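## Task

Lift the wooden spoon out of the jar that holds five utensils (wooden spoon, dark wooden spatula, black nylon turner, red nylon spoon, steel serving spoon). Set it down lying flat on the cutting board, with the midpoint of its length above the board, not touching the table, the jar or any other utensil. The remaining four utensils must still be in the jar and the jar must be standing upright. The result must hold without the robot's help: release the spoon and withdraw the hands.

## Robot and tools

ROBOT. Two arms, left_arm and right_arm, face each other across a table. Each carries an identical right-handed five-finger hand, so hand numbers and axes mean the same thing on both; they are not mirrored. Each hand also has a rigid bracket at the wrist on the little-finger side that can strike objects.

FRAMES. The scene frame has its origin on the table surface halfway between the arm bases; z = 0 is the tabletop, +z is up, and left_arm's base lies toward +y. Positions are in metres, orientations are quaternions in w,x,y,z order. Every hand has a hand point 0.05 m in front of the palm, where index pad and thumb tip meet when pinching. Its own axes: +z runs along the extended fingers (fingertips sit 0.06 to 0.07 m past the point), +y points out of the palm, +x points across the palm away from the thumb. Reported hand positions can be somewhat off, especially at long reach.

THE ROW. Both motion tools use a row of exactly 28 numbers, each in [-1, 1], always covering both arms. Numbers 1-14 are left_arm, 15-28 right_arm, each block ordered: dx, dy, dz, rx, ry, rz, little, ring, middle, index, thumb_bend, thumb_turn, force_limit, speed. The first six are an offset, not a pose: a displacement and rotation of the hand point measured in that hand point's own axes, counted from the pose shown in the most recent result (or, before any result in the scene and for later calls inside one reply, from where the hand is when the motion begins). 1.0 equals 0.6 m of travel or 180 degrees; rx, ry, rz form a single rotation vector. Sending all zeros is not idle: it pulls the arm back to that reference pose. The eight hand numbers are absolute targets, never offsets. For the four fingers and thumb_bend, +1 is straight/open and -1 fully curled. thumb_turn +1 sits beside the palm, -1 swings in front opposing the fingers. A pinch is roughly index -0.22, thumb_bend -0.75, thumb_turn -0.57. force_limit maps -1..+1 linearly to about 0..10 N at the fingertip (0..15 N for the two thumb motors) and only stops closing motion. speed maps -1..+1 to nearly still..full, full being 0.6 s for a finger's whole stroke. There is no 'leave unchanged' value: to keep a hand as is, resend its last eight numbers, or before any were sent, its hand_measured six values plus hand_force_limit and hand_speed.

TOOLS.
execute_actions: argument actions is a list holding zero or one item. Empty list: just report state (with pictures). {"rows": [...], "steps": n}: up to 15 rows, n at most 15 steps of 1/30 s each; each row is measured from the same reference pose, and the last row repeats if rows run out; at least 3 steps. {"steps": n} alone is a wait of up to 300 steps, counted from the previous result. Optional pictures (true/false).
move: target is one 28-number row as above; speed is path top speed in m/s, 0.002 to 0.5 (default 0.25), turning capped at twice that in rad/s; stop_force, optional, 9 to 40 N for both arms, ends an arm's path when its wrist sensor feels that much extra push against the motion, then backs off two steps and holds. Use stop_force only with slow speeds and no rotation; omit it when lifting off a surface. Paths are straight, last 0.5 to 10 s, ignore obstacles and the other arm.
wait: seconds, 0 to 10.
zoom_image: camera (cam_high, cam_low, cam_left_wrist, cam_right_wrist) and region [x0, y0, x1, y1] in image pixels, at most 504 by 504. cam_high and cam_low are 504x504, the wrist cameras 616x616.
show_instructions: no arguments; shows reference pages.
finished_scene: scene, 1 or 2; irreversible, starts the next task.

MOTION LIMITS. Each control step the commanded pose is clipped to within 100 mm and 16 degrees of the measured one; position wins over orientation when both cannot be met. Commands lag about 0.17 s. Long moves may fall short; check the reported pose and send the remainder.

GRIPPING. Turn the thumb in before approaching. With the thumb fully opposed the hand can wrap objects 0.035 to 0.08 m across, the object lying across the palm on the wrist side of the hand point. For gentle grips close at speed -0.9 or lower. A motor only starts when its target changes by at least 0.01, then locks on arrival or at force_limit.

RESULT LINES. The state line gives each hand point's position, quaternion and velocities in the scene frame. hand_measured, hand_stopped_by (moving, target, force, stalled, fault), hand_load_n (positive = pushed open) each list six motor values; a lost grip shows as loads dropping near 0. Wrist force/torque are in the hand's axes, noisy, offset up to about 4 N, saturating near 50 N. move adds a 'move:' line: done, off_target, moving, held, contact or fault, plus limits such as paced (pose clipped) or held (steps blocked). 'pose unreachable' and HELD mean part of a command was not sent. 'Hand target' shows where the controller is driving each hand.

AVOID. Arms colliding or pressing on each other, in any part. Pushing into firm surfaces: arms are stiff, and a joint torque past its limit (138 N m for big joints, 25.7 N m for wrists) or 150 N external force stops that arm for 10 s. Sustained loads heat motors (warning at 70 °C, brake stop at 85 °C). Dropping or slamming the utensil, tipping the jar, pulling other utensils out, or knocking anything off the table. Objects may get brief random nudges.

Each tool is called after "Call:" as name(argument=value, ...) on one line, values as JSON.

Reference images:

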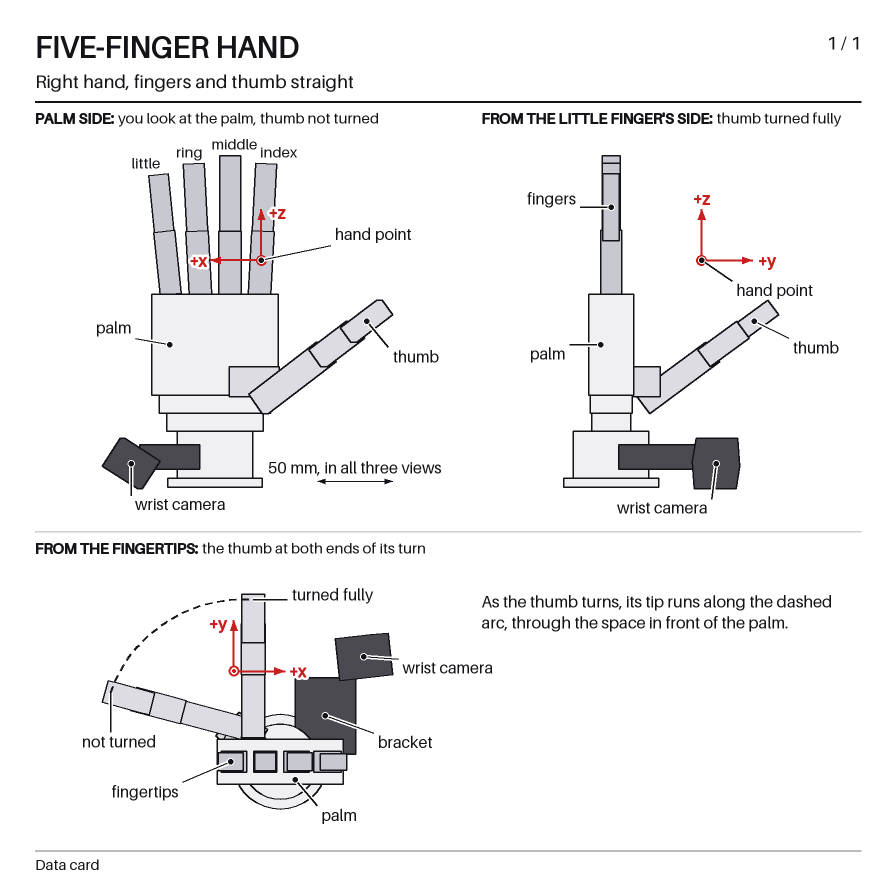

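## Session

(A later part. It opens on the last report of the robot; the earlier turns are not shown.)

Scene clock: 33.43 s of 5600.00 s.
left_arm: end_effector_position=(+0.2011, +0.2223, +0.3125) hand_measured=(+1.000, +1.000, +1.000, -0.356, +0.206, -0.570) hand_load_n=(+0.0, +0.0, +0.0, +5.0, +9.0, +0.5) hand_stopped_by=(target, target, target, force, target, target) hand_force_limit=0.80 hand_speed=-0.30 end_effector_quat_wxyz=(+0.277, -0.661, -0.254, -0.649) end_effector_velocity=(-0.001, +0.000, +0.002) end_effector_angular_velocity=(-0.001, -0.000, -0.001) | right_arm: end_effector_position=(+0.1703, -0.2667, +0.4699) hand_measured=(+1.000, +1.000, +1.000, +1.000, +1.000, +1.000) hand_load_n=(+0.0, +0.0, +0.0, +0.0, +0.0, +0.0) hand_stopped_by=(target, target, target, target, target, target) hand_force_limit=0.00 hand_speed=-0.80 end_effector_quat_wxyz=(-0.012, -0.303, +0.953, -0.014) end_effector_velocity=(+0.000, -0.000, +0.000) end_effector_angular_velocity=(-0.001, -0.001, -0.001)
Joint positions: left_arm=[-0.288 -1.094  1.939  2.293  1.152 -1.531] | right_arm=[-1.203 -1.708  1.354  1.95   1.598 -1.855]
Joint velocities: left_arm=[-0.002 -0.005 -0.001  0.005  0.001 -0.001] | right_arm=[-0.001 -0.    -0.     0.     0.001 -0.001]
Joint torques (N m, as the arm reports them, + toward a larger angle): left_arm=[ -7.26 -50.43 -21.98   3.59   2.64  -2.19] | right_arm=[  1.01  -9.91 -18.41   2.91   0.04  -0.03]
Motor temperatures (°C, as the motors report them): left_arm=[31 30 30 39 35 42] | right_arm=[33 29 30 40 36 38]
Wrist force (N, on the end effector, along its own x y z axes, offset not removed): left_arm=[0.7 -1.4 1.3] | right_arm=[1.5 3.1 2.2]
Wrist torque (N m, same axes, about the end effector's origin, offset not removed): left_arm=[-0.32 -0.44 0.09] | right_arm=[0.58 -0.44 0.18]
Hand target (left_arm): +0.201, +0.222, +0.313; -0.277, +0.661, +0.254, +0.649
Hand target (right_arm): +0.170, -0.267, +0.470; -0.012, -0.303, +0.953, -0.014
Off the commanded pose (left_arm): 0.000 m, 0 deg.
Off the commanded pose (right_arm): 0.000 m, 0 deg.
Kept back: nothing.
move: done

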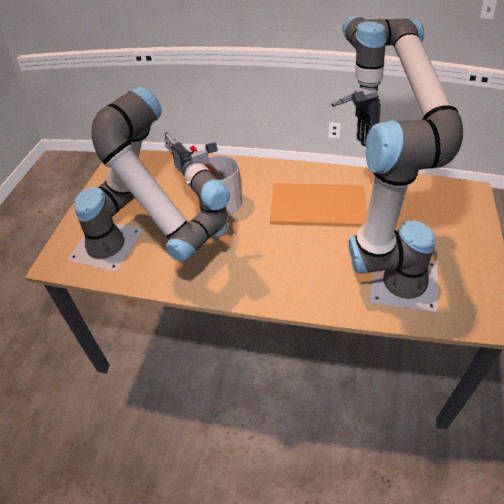

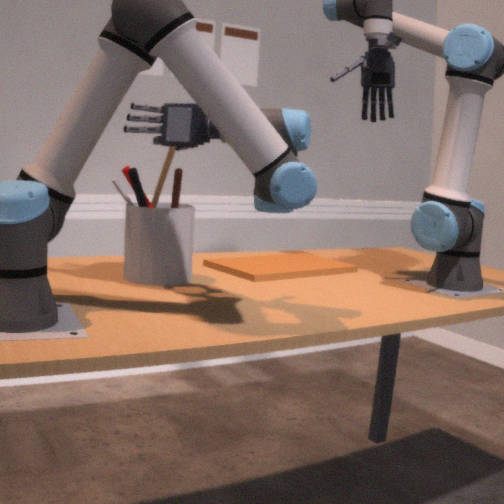

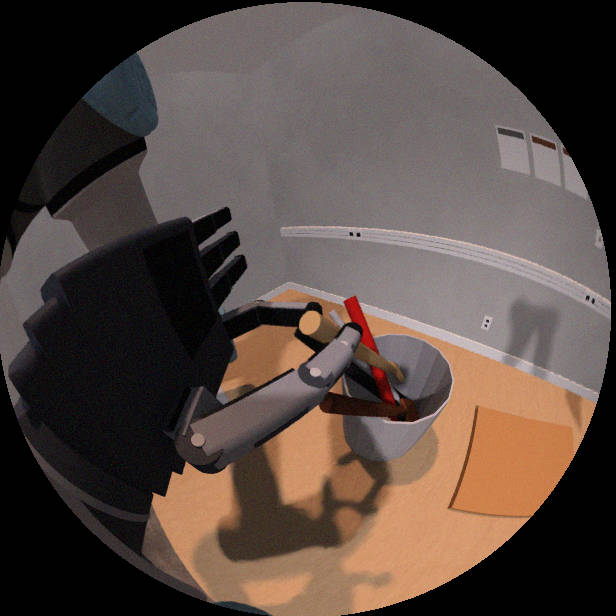

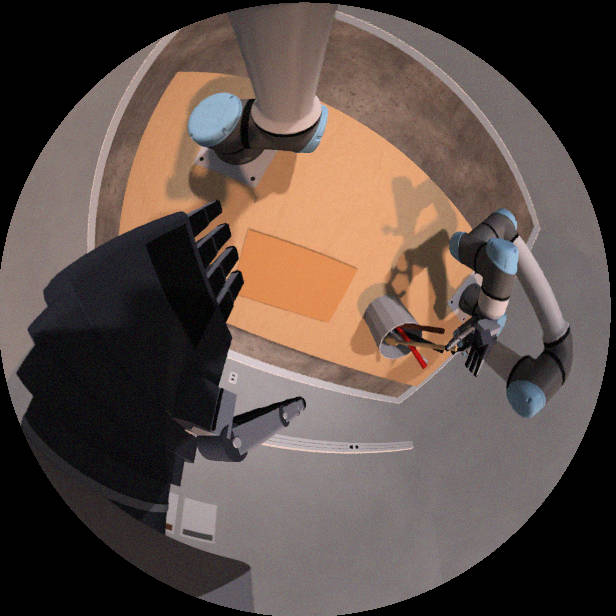

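Call:
move(target=[0.35,0.03,0,0,0,0,1,1,1,-0.6,0.2,-0.57,0.8,-0.3,0,0,0,0,0,0,1,1,1,1,1,1,0,-0.8], speed=0.06)

Scene clock: 37.63 s of 5600.00 s.
left_arm: end_effector_position=(+0.2195, +0.2044, +0.5214) hand_measured=(+1.000, +1.000, +1.000, -0.356, +0.202, -0.570) hand_load_n=(+0.0, +0.0, +0.0, +1.5, +3.0, +0.5) hand_stopped_by=(target, target, target, force, target, target) hand_force_limit=0.80 hand_speed=-0.30 end_effector_quat_wxyz=(+0.277, -0.661, -0.254, -0.649) end_effector_velocity=(+0.000, +0.000, +0.003) end_effector_angular_velocity=(+0.000, +0.001, +0.002) | right_arm: end_effector_position=(+0.1703, -0.2667, +0.4699) hand_measured=(+1.000, +1.000, +1.000, +1.000, +1.000, +1.000) hand_load_n=(+0.0, +0.0, +0.0, +0.0, +0.0, +0.0) hand_stopped_by=(target, target, target, target, target, target) hand_force_limit=0.00 hand_speed=-0.80 end_effector_quat_wxyz=(-0.012, -0.303, +0.953, -0.014) end_effector_velocity=(+0.000, -0.000, -0.000) end_effector_angular_velocity=(-0.001, -0.000, -0.000)
Joint positions: left_arm=[-0.237 -1.335  1.646  2.826  1.102 -1.531] | right_arm=[-1.203 -1.708  1.354  1.95   1.598 -1.855]
Joint velocities: left_arm=[ 0.002 -0.001 -0.006  0.007  0.     0.001] | right_arm=[-0.001  0.     0.    -0.     0.001 -0.   ]
Joint torques (N m, as the arm reports them, + toward a larger angle): left_arm=[  6.91 -44.19 -29.02   3.81  -2.26   2.36] | right_arm=[ -0.9  -11.1  -17.75   2.67   0.14   0.01]
Motor temperatures (°C, as the motors report them): left_arm=[31 30 30 39 35 42] | right_arm=[33 29 30 40 36 38]
Wrist force (N, on the end effector, along its own x y z axes, offset not removed): left_arm=[0.3 -1.2 0.5] | right_arm=[1.6 2.7 2.4]
Wrist torque (N m, same axes, about the end effector's origin, offset not removed): left_arm=[-0.18 -0.38 0.15] | right_arm=[0.44 -0.50 0.11]
Hand target (left_arm): +0.220, +0.204, +0.522; -0.277, +0.661, +0.254, +0.649
Hand target (right_arm): +0.170, -0.267, +0.470; -0.012, -0.303, +0.953, -0.014
Off the commanded pose (left_arm): 0.000 m, 0 deg.
Off the commanded pose (right_arm): 0.000 m, 0 deg.
Kept back: nothing.
move: done

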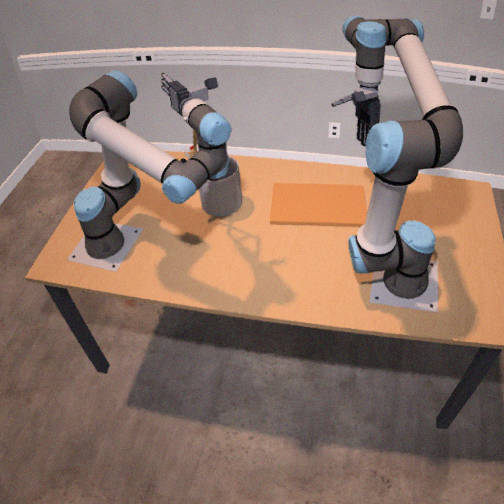

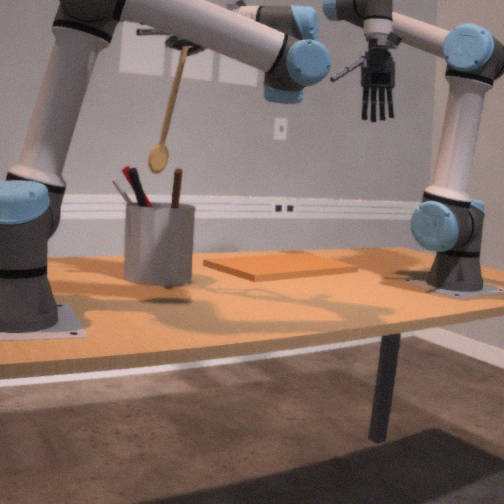

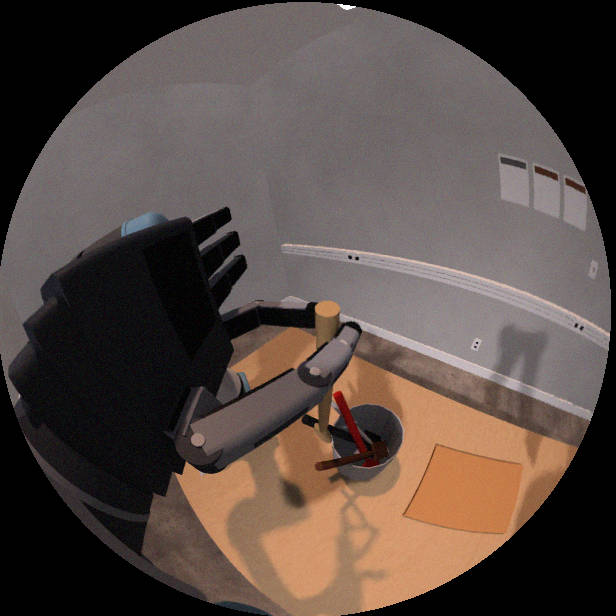

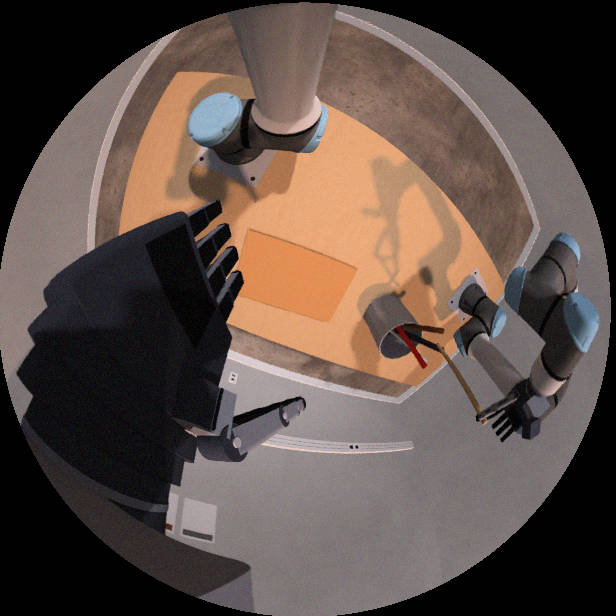

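Call:
move(target=[0.1,0,0,0,0,0,1,1,1,-0.7,0.2,-0.57,1,-0.3,0.26,-0.22,0,0,0,0,1,1,1,1,1,1,0,-0.8], speed=0.1)

Call:
move(target=[0,0.57,-0.38,-0.245,0,0,1,1,1,-0.7,0.2,-0.57,1,-0.3,0,0,0,0,0,0,1,1,1,1,1,1,0,-0.8], speed=0.1)

Scene clock: 40.40 s of 5600.00 s.
left_arm: end_effector_position=(+0.2212, +0.2030, +0.5810) hand_measured=(+1.000, +1.000, +1.000, -0.504, +0.212, -0.570) hand_load_n=(+0.0, +0.0, +0.0, +10.0, +22.5, -0.5) hand_stopped_by=(target, target, target, force, target, target) hand_force_limit=1.00 hand_speed=-0.30 end_effector_quat_wxyz=(+0.277, -0.661, -0.254, -0.649) end_effector_velocity=(-0.000, +0.000, +0.003) end_effector_angular_velocity=(-0.002, +0.001, -0.000) | right_arm: end_effector_position=(+0.1295, -0.4186, +0.4750) hand_measured=(+1.000, +1.000, +1.000, +1.000, +1.000, +1.000) hand_load_n=(+0.0, +0.0, +0.0, +0.0, +0.0, +0.0) hand_stopped_by=(target, target, target, target, target, target) hand_force_limit=0.00 hand_speed=-0.80 end_effector_quat_wxyz=(-0.050, -0.304, +0.950, -0.042) end_effector_velocity=(+0.000, -0.000, +0.000) end_effector_angular_velocity=(-0.001, +0.000, -0.003)
Joint positions: left_arm=[-0.233 -1.365  1.527  2.976  1.097 -1.531] | right_arm=[-2.283 -2.037  1.531  2.053  1.7   -2.942]
Joint velocities: left_arm=[-0.    -0.001 -0.007  0.006 -0.     0.001] | right_arm=[-0.001  0.    -0.001  0.     0.001  0.002]
Joint torques (N m, as the arm reports them, + toward a larger angle): left_arm=[  7.34 -42.79 -28.01   3.52  -2.19  -1.65] | right_arm=[-15.35  11.66 -26.83   2.19  -1.6    2.84]
Motor temperatures (°C, as the motors report them): left_arm=[31 30 30 39 35 42] | right_arm=[33 29 30 40 36 38]
Wrist force (N, on the end effector, along its own x y z axes, offset not removed): left_arm=[-0.2 -1.2 0.4] | right_arm=[1.0 2.5 2.5]
Wrist torque (N m, same axes, about the end effector's origin, offset not removed): left_arm=[-0.17 -0.23 0.03] | right_arm=[0.34 -0.47 0.06]
Hand target (left_arm): +0.221, +0.203, +0.581; -0.277, +0.661, +0.254, +0.649
Hand target (right_arm): +0.130, -0.419, +0.475; -0.050, -0.304, +0.950, -0.042
Off the commanded pose (left_arm): 0.000 m, 0 deg.
Off the commanded pose (right_arm): 0.047 m, 5 deg.
Kept back: nothing.
move: held (right_arm); limits=held; held on 18 of 73 steps (right_arm), including the last (right_arm)
pose unreachable (right arm): on one or more control steps of this call this arm could not follow its commanded pose, so it was not sent that pose on those steps. On the call's last step it was still not sent that pose. It may still have moved: this result reports where it is.
cause: the commanded pose would bring two parts of the arm too close to each other (joints 4 (wrist 1) to 6 (wrist 3) lie between them).

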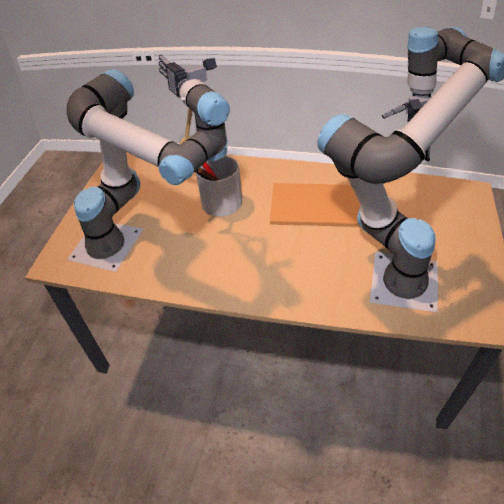

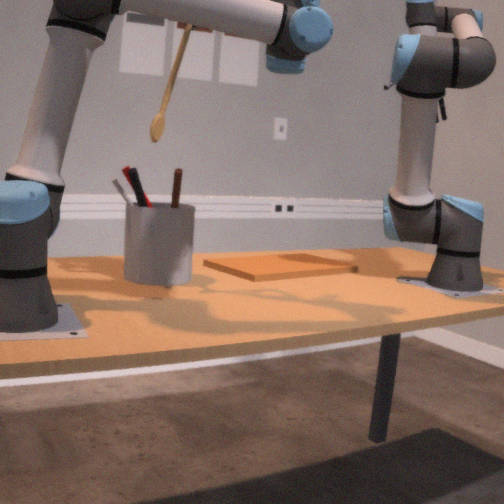

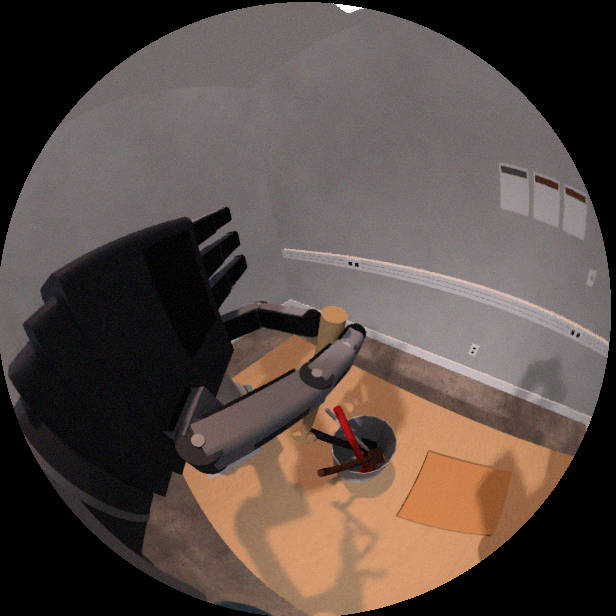

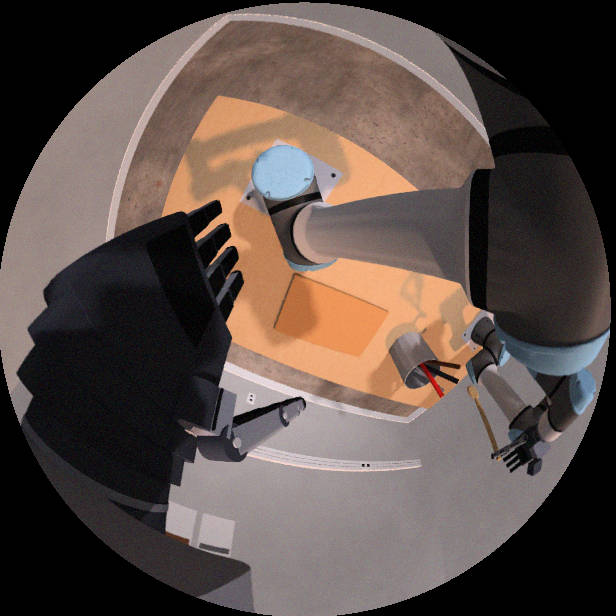

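Scene clock: 45.33 s of 5600.00 s.
left_arm: end_effector_position=(+0.2956, -0.2005, +0.5696) hand_measured=(+1.000, +1.000, +1.000, -0.504, +0.212, -0.570) hand_load_n=(+0.0, +0.0, +0.0, +10.0, +22.5, -0.5) hand_stopped_by=(target, target, target, force, target, target) hand_force_limit=1.00 hand_speed=-0.30 end_effector_quat_wxyz=(+0.009, -0.716, +0.008, -0.698) end_effector_velocity=(+0.002, -0.002, +0.001) end_effector_angular_velocity=(-0.004, +0.010, +0.000) | right_arm: end_effector_position=(+0.1296, -0.4187, +0.4750) hand_measured=(+1.000, +1.000, +1.000, +1.000, +1.000, +1.000) hand_load_n=(+0.0, +0.0, +0.0, +0.0, +0.0, +0.0) hand_stopped_by=(target, target, target, target, target, target) hand_force_limit=0.00 hand_speed=-0.80 end_effector_quat_wxyz=(-0.050, -0.304, +0.950, -0.042) end_effector_velocity=(+0.000, -0.000, -0.000) end_effector_angular_velocity=(+0.000, +0.000, +0.000)
Joint positions: left_arm=[-0.069 -0.717  0.542  3.161  0.165 -1.393] | right_arm=[-2.284 -2.037  1.531  2.053  1.7   -2.942]
Joint velocities: left_arm=[ 0.003  0.041 -0.086 -0.017 -0.002  0.057] | right_arm=[ 0.  0.  0.  0.  0. -0.]
Joint torques (N m, as the arm reports them, + toward a larger angle): left_arm=[  6.81 -43.23 -29.11  -2.27  -2.38   2.79] | right_arm=[ 13.87   8.16 -17.22   0.83  -1.39   1.87]
Motor temperatures (°C, as the motors report them): left_arm=[31 30 30 39 35 42] | right_arm=[33 29 30 40 36 38]
Wrist force (N, on the end effector, along its own x y z axes, offset not removed): left_arm=[0.0 -0.9 0.1] | right_arm=[1.3 2.0 2.1]
Wrist torque (N m, same axes, about the end effector's origin, offset not removed): left_arm=[-0.10 -0.23 0.04] | right_arm=[0.36 -0.46 0.21]
Hand target (left_arm): +0.296, -0.201, +0.570; -0.009, +0.717, -0.008, +0.697
Hand target (right_arm): +0.130, -0.419, +0.475; -0.050, -0.304, +0.950, -0.042
Off the commanded pose (left_arm): 0.001 m, 0 deg.
Off the commanded pose (right_arm): 0.000 m, 0 deg.
Kept back: nothing.
move: done

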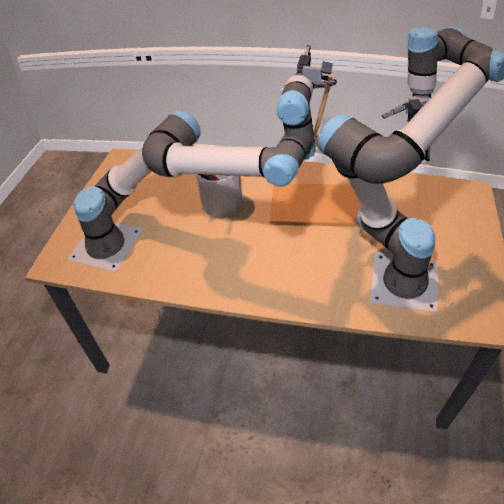

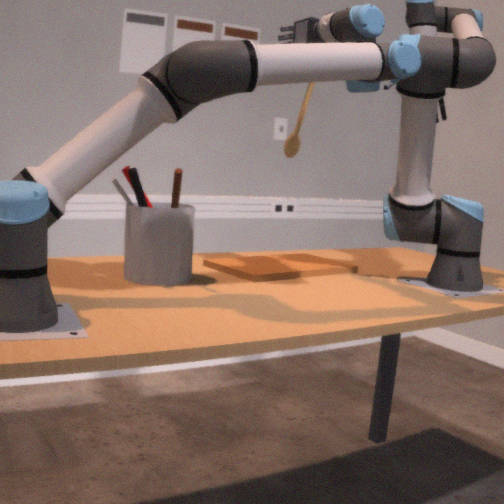

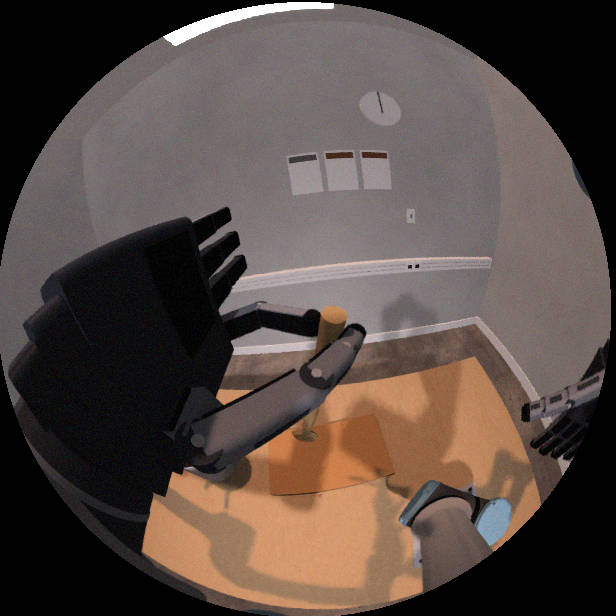

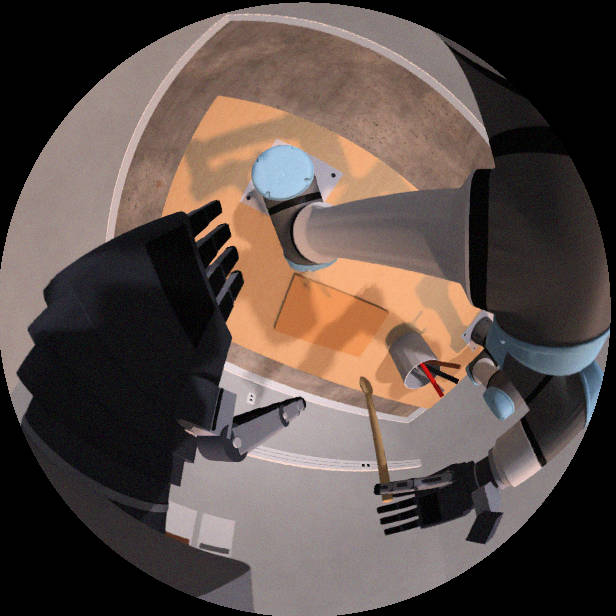

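Call:
move(target=[-0.25,-0.1,0,0,0,0.39,1,1,1,-0.7,0.2,-0.57,1,-0.3,-0.27,-0.25,0,0,0,0,1,1,1,1,1,1,0,-0.8], speed=0.1)

Scene clock: 52.13 s of 5600.00 s.
left_arm: end_effector_position=(+0.2916, -0.1370, +0.4214) hand_measured=(+1.000, +1.000, +1.000, -0.504, +0.212, -0.570) hand_load_n=(+0.0, +0.0, +0.0, +10.0, +22.5, -1.5) hand_stopped_by=(target, target, target, force, target, target) hand_force_limit=1.00 hand_speed=-0.30 end_effector_quat_wxyz=(+0.408, -0.581, +0.418, -0.567) end_effector_velocity=(+0.000, +0.001, -0.001) end_effector_angular_velocity=(+0.013, +0.006, -0.002) | right_arm: end_effector_position=(+0.3480, -0.4470, +0.4629) hand_measured=(+1.000, +1.000, +1.000, +1.000, +1.000, +1.000) hand_load_n=(+0.0, +0.0, +0.0, +0.0, +0.0, +0.0) hand_stopped_by=(target, target, target, target, target, target) hand_force_limit=0.00 hand_speed=-0.80 end_effector_quat_wxyz=(-0.050, -0.304, +0.950, -0.042) end_effector_velocity=(+0.003, -0.000, +0.000) end_effector_angular_velocity=(+0.001, -0.000, -0.000)
Joint positions: left_arm=[-0.071 -0.711  0.823  2.884  0.168 -0.18 ] | right_arm=[-1.83  -1.448  1.11   1.943  1.697 -2.484]
Joint velocities: left_arm=[ 0.001  0.01  -0.022 -0.029 -0.002  0.052] | right_arm=[ 0.001  0.007 -0.009  0.001 -0.001  0.001]
Joint torques (N m, as the arm reports them, + toward a larger angle): left_arm=[  6.38 -44.68 -29.9   -2.15  -2.45   2.84] | right_arm=[ 14.12 -12.25 -29.28   5.74  -0.15   2.17]
Motor temperatures (°C, as the motors report them): left_arm=[31 30 30 39 35 42] | right_arm=[33 29 30 40 36 38]
Wrist force (N, on the end effector, along its own x y z axes, offset not removed): left_arm=[0.1 -0.7 -0.1] | right_arm=[1.3 2.1 1.4]
Wrist torque (N m, same axes, about the end effector's origin, offset not removed): left_arm=[-0.07 -0.25 0.06] | right_arm=[0.38 -0.40 0.10]
Hand target (left_arm): +0.292, -0.137, +0.421; -0.409, +0.581, -0.419, +0.566
Hand target (right_arm): +0.348, -0.447, +0.463; -0.050, -0.304, +0.950, -0.042
Off the commanded pose (left_arm): 0.000 m, 0 deg.
Off the commanded pose (right_arm): 0.000 m, 0 deg.
Kept back: nothing.
move: done

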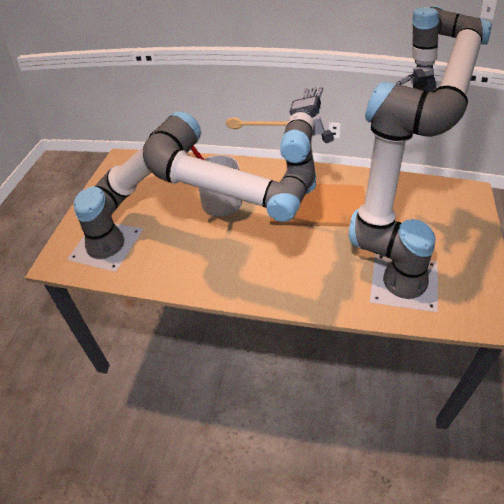

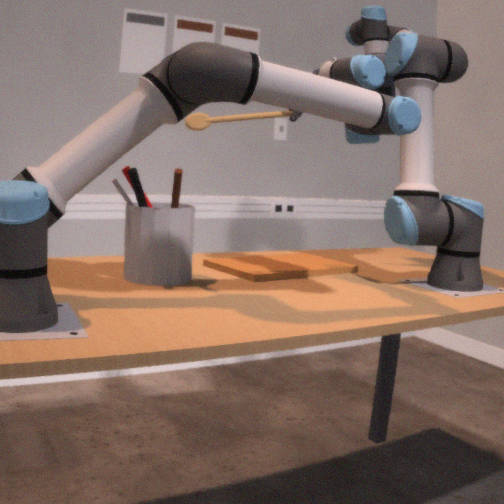

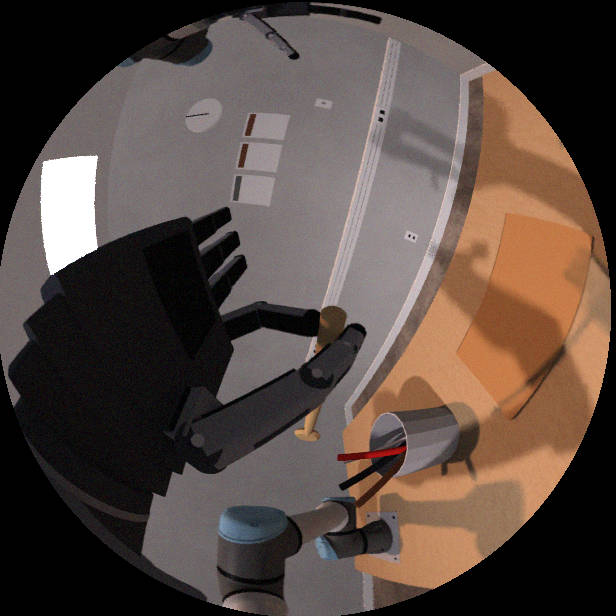

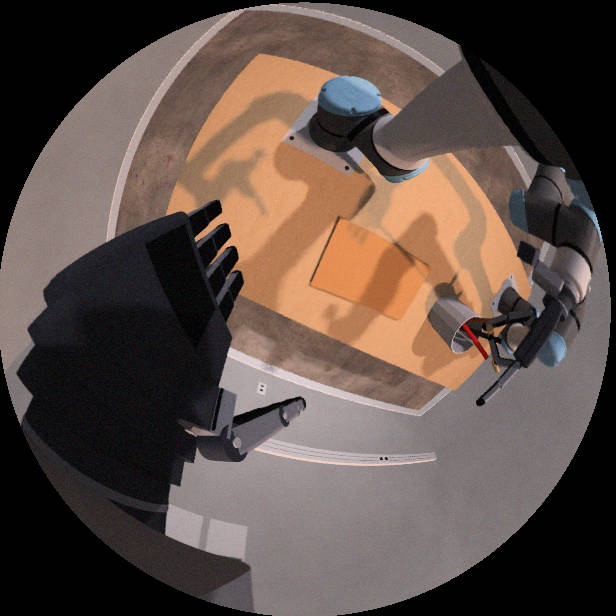

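Call:
move(target=[-0.03,0.573,0,0,0,0,1,1,1,-0.7,0.2,-0.57,1,-0.3,0,0,0,0,0,0,1,1,1,1,1,1,0,-0.8], speed=0.1, stop_force=10)

Scene clock: 56.37 s of 5600.00 s.
left_arm: end_effector_position=(+0.2838, -0.2286, +0.0900) hand_measured=(+1.000, +1.000, +1.000, -0.504, +0.212, -0.570) hand_load_n=(+0.0, +0.0, +0.0, +10.0, +22.5, -1.5) hand_stopped_by=(target, target, target, force, target, target) hand_force_limit=1.00 hand_speed=-0.30 end_effector_quat_wxyz=(+0.409, -0.580, +0.417, -0.568) end_effector_velocity=(+0.001, -0.002, -0.003) end_effector_angular_velocity=(-0.002, +0.012, +0.006) | right_arm: end_effector_position=(+0.3480, -0.4470, +0.4629) hand_measured=(+1.000, +1.000, +1.000, +1.000, +1.000, +1.000) hand_load_n=(+0.0, +0.0, +0.0, +0.0, +0.0, +0.0) hand_stopped_by=(target, target, target, target, target, target) hand_force_limit=0.00 hand_speed=-0.80 end_effector_quat_wxyz=(-0.050, -0.304, +0.950, -0.042) end_effector_velocity=(+0.000, -0.000, +0.000) end_effector_angular_velocity=(+0.000, -0.000, -0.002)
Joint positions: left_arm=[-0.063 -0.014  0.286  2.741  0.158 -0.197] | right_arm=[-1.83  -1.448  1.11   1.943  1.697 -2.484]
Joint velocities: left_arm=[ 0.002  0.079 -0.172  0.019  0.005  0.071] | right_arm=[-0.001  0.    -0.    -0.    -0.     0.001]
Joint torques (N m, as the arm reports them, + toward a larger angle): left_arm=[  6.26 -54.2  -31.59   3.15   2.22   2.72] | right_arm=[-13.1  -30.37  -8.1    0.15   1.87  -2.34]
Motor temperatures (°C, as the motors report them): left_arm=[31 30 30 39 35 42] | right_arm=[33 29 30 40 36 38]
Wrist force (N, on the end effector, along its own x y z axes, offset not removed): left_arm=[-0.7 -0.4 0.1] | right_arm=[0.1 2.0 2.2]
Wrist torque (N m, same axes, about the end effector's origin, offset not removed): left_arm=[-0.03 -0.12 -0.04] | right_arm=[0.34 -0.21 -0.09]
Hand target (left_arm): +0.284, -0.229, +0.090; -0.409, +0.580, -0.417, +0.567
Hand target (right_arm): +0.348, -0.447, +0.463; -0.050, -0.304, +0.950, -0.042
Off the commanded pose (left_arm): 0.001 m, 0 deg.
Off the commanded pose (right_arm): 0.000 m, 0 deg.
Kept back: nothing.
move: done

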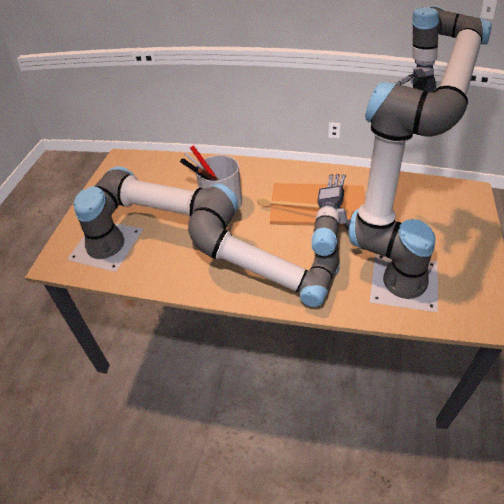

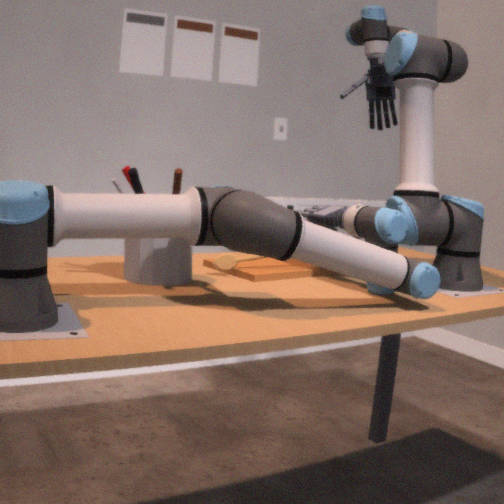

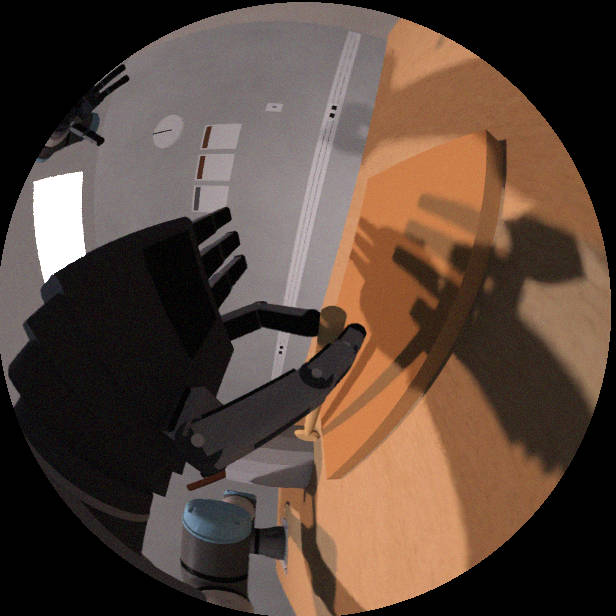

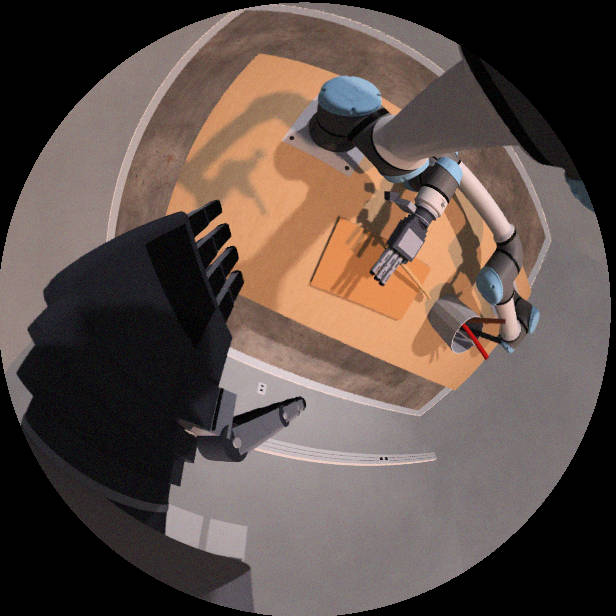

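Call:
move(target=[0.02,0.055,0,0,0,0,1,1,1,-0.7,0.2,-0.57,1,-0.3,0,0,0,0,0,0,1,1,1,1,1,1,0,-0.8], speed=0.02, stop_force=9)

Scene clock: 67.10 s of 5600.00 s.
left_arm: end_effector_position=(+0.2837, -0.2322, +0.0887) hand_measured=(+1.000, +1.000, +1.000, -0.504, +0.212, -0.570) hand_load_n=(+0.0, +0.0, +0.0, +10.0, +22.5, -1.5) hand_stopped_by=(target, target, target, force, target, target) hand_force_limit=1.00 hand_speed=-0.30 end_effector_quat_wxyz=(+0.407, -0.580, +0.416, -0.569) end_effector_velocity=(+0.001, +0.000, +0.000) end_effector_angular_velocity=(+0.001, -0.000, +0.001) | right_arm: end_effector_position=(+0.3480, -0.4470, +0.4629) hand_measured=(+1.000, +1.000, +1.000, +1.000, +1.000, +1.000) hand_load_n=(+0.0, +0.0, +0.0, +0.0, +0.0, +0.0) hand_stopped_by=(target, target, target, target, target, target) hand_force_limit=0.00 hand_speed=-0.80 end_effector_quat_wxyz=(-0.050, -0.304, +0.950, -0.042) end_effector_velocity=(+0.000, +0.001, -0.000) end_effector_angular_velocity=(+0.002, -0.000, +0.000)
Joint positions: left_arm=[-0.062  0.019  0.221  2.774  0.157 -0.201] | right_arm=[-1.83  -1.448  1.11   1.943  1.697 -2.484]
Joint velocities: left_arm=[ 0.001 -0.001  0.     0.001  0.     0.   ] | right_arm=[ 0.001  0.     0.     0.    -0.002  0.001]
Joint torques (N m, as the arm reports them, + toward a larger angle): left_arm=[ -0.11 -63.55 -21.56   0.33  -0.01   0.02] | right_arm=[-13.52 -28.16 -11.81   0.63   2.01  -2.17]
Motor temperatures (°C, as the motors report them): left_arm=[31 30 30 39 35 42] | right_arm=[33 29 30 40 36 38]
Wrist force (N, on the end effector, along its own x y z axes, offset not removed): left_arm=[-0.7 -1.4 1.9] | right_arm=[2.3 0.8 1.6]
Wrist torque (N m, same axes, about the end effector's origin, offset not removed): left_arm=[-0.35 -0.21 -0.02] | right_arm=[0.22 -0.57 0.05]
Hand target (left_arm): +0.284, -0.232, +0.089; -0.407, +0.580, -0.416, +0.569
Hand target (right_arm): +0.348, -0.447, +0.463; -0.050, -0.304, +0.950, -0.042
Off the commanded pose (left_arm): 0.032 m, 0 deg.
Off the commanded pose (right_arm): 0.000 m, 0 deg.
FORCE FAULT: contact force on the left arm reached its limit, and that arm stopped for 10 seconds. The contact can be on any part of that arm, not only on its tool. That arm's remaining commands of this call were not run. That arm holds still and accepts commands again. Move the arm away from the contact; if what it grips holds it there, let go first. Pushing or pulling that hard again can fault the arm again.
Kept back: nothing.
move: fault (left_arm)

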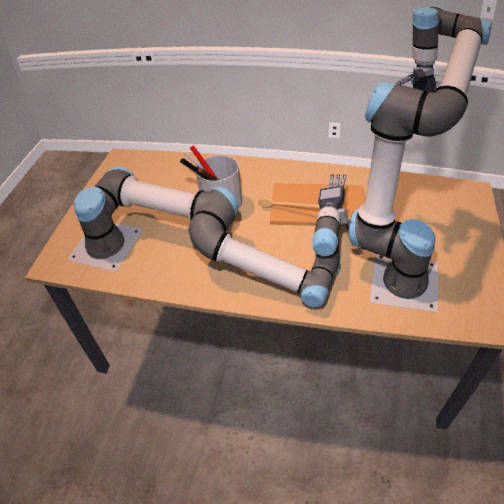

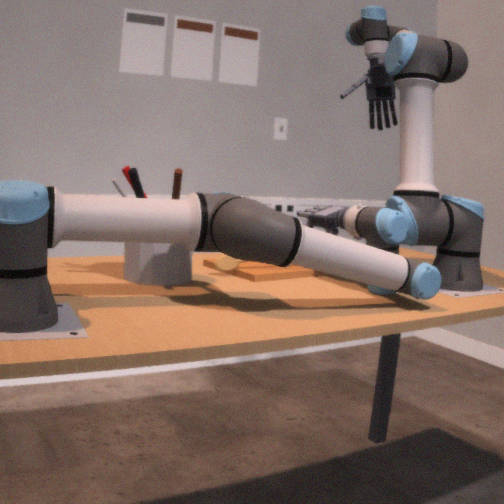

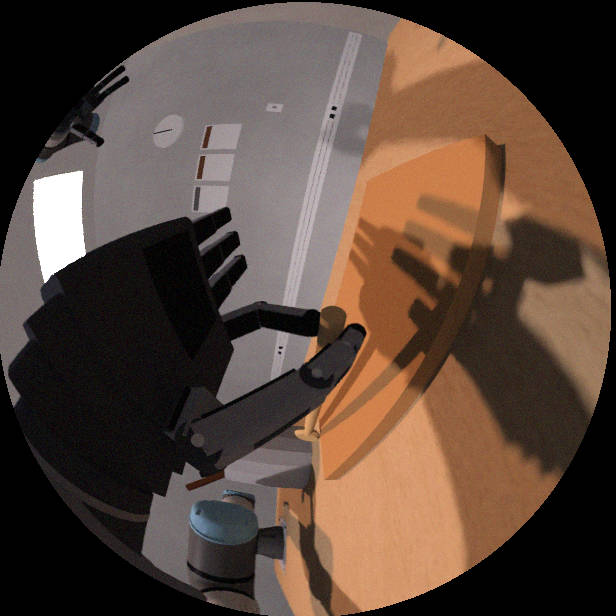

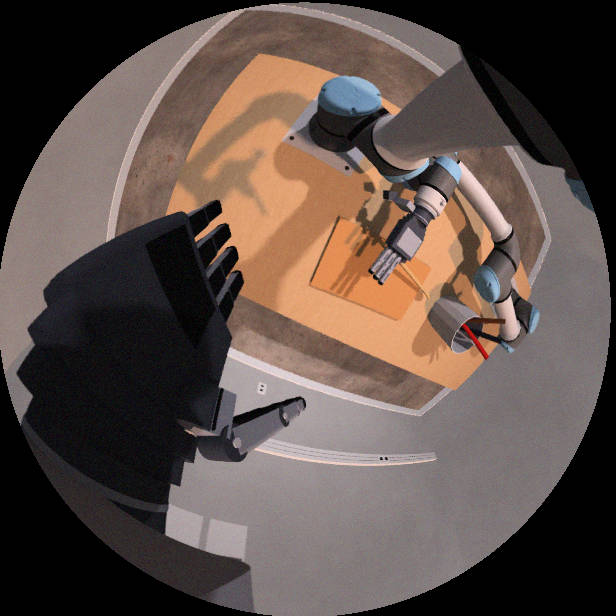

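Call:
move(target=[0.015,-0.04,0,-0.183,-0.066,0,1,1,1,-0.7,0.2,-0.57,1,-0.3,0,0,0,0,0,0,1,1,1,1,1,1,0,-0.8], speed=0.04)

Scene clock: 75.20 s of 5600.00 s.
left_arm: end_effector_position=(+0.2840, -0.2323, +0.1143) hand_measured=(+1.000, +1.000, +1.000, -0.504, +0.212, -0.570) hand_load_n=(+0.0, +0.0, +0.0, +10.0, +22.5, -1.5) hand_stopped_by=(target, target, target, force, target, target) hand_force_limit=1.00 hand_speed=-0.30 end_effector_quat_wxyz=(+0.371, -0.596, +0.409, -0.583) end_effector_velocity=(-0.001, -0.000, +0.000) end_effector_angular_velocity=(-0.004, +0.001, -0.001) | right_arm: end_effector_position=(+0.3480, -0.4470, +0.4629) hand_measured=(+1.000, +1.000, +1.000, +1.000, +1.000, +1.000) hand_load_n=(+0.0, +0.0, +0.0, +0.0, +0.0, +0.0) hand_stopped_by=(target, target, target, target, target, target) hand_force_limit=0.00 hand_speed=-0.80 end_effector_quat_wxyz=(-0.050, -0.304, +0.950, -0.042) end_effector_velocity=(-0.000, -0.000, +0.000) end_effector_angular_velocity=(-0.002, +0.000, +0.002)
Joint positions: left_arm=[-0.062  0.061  0.034  2.691  0.13  -0.049] | right_arm=[-1.83  -1.448  1.11   1.943  1.697 -2.484]
Joint velocities: left_arm=[-0.001 -0.001 -0.    -0.004  0.001  0.   ] | right_arm=[ 0.001 -0.    -0.     0.     0.002 -0.001]
Joint torques (N m, as the arm reports them, + toward a larger angle): left_arm=[  7.49 -80.51 -29.14  -1.68  -2.75   2.49] | right_arm=[-11.22 -28.49 -11.59   0.62   1.93  -2.13]
Motor temperatures (°C, as the motors report them): left_arm=[31 30 30 39 35 42] | right_arm=[33 29 30 40 36 38]
Wrist force (N, on the end effector, along its own x y z axes, offset not removed): left_arm=[-0.4 -0.5 1.8] | right_arm=[1.0 1.9 1.1]
Wrist torque (N m, same axes, about the end effector's origin, offset not removed): left_arm=[-0.21 -0.28 -0.03] | right_arm=[0.44 -0.36 0.12]
Hand target (left_arm): +0.284, -0.232, +0.114; -0.371, +0.596, -0.409, +0.583
Hand target (right_arm): +0.348, -0.447, +0.463; -0.050, -0.304, +0.950, -0.042
Off the commanded pose (left_arm): 0.001 m, 34 deg; orientation clipped at the last step of the last action.
Off the commanded pose (right_arm): 0.000 m, 0 deg.
elbow stopped short (left arm): the move would have taken joint 3 (elbow) straighter than the controller allows; a more bent joint 3 avoids this.
Kept back: nothing.
move: off_target (left_arm); limits=paced

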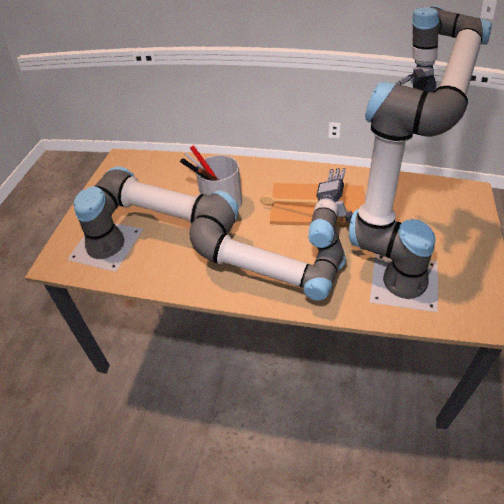

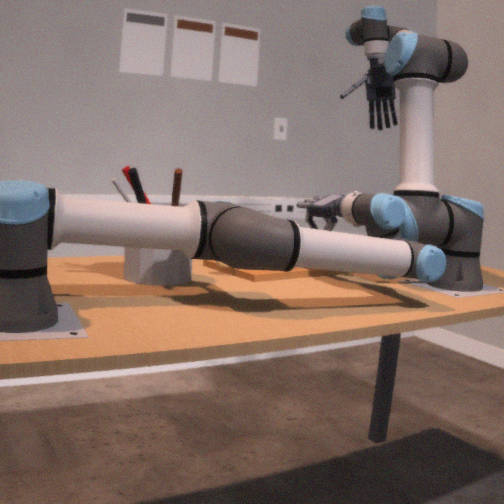

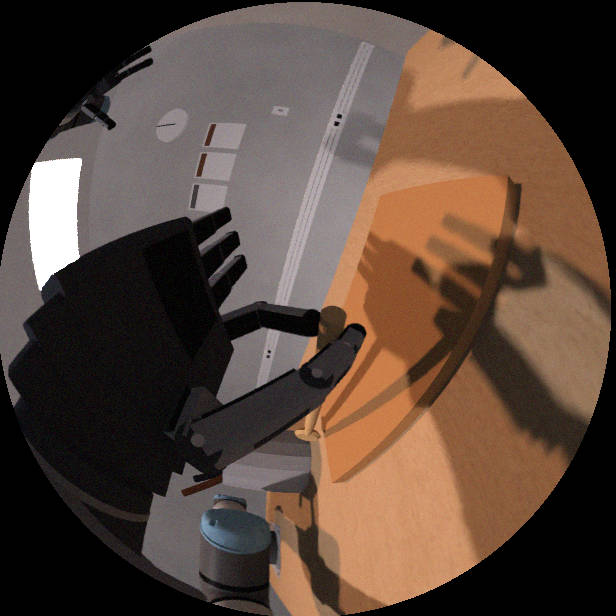

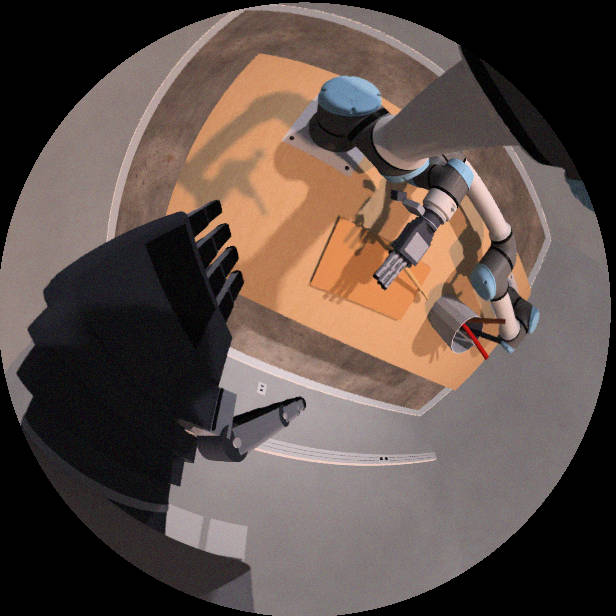

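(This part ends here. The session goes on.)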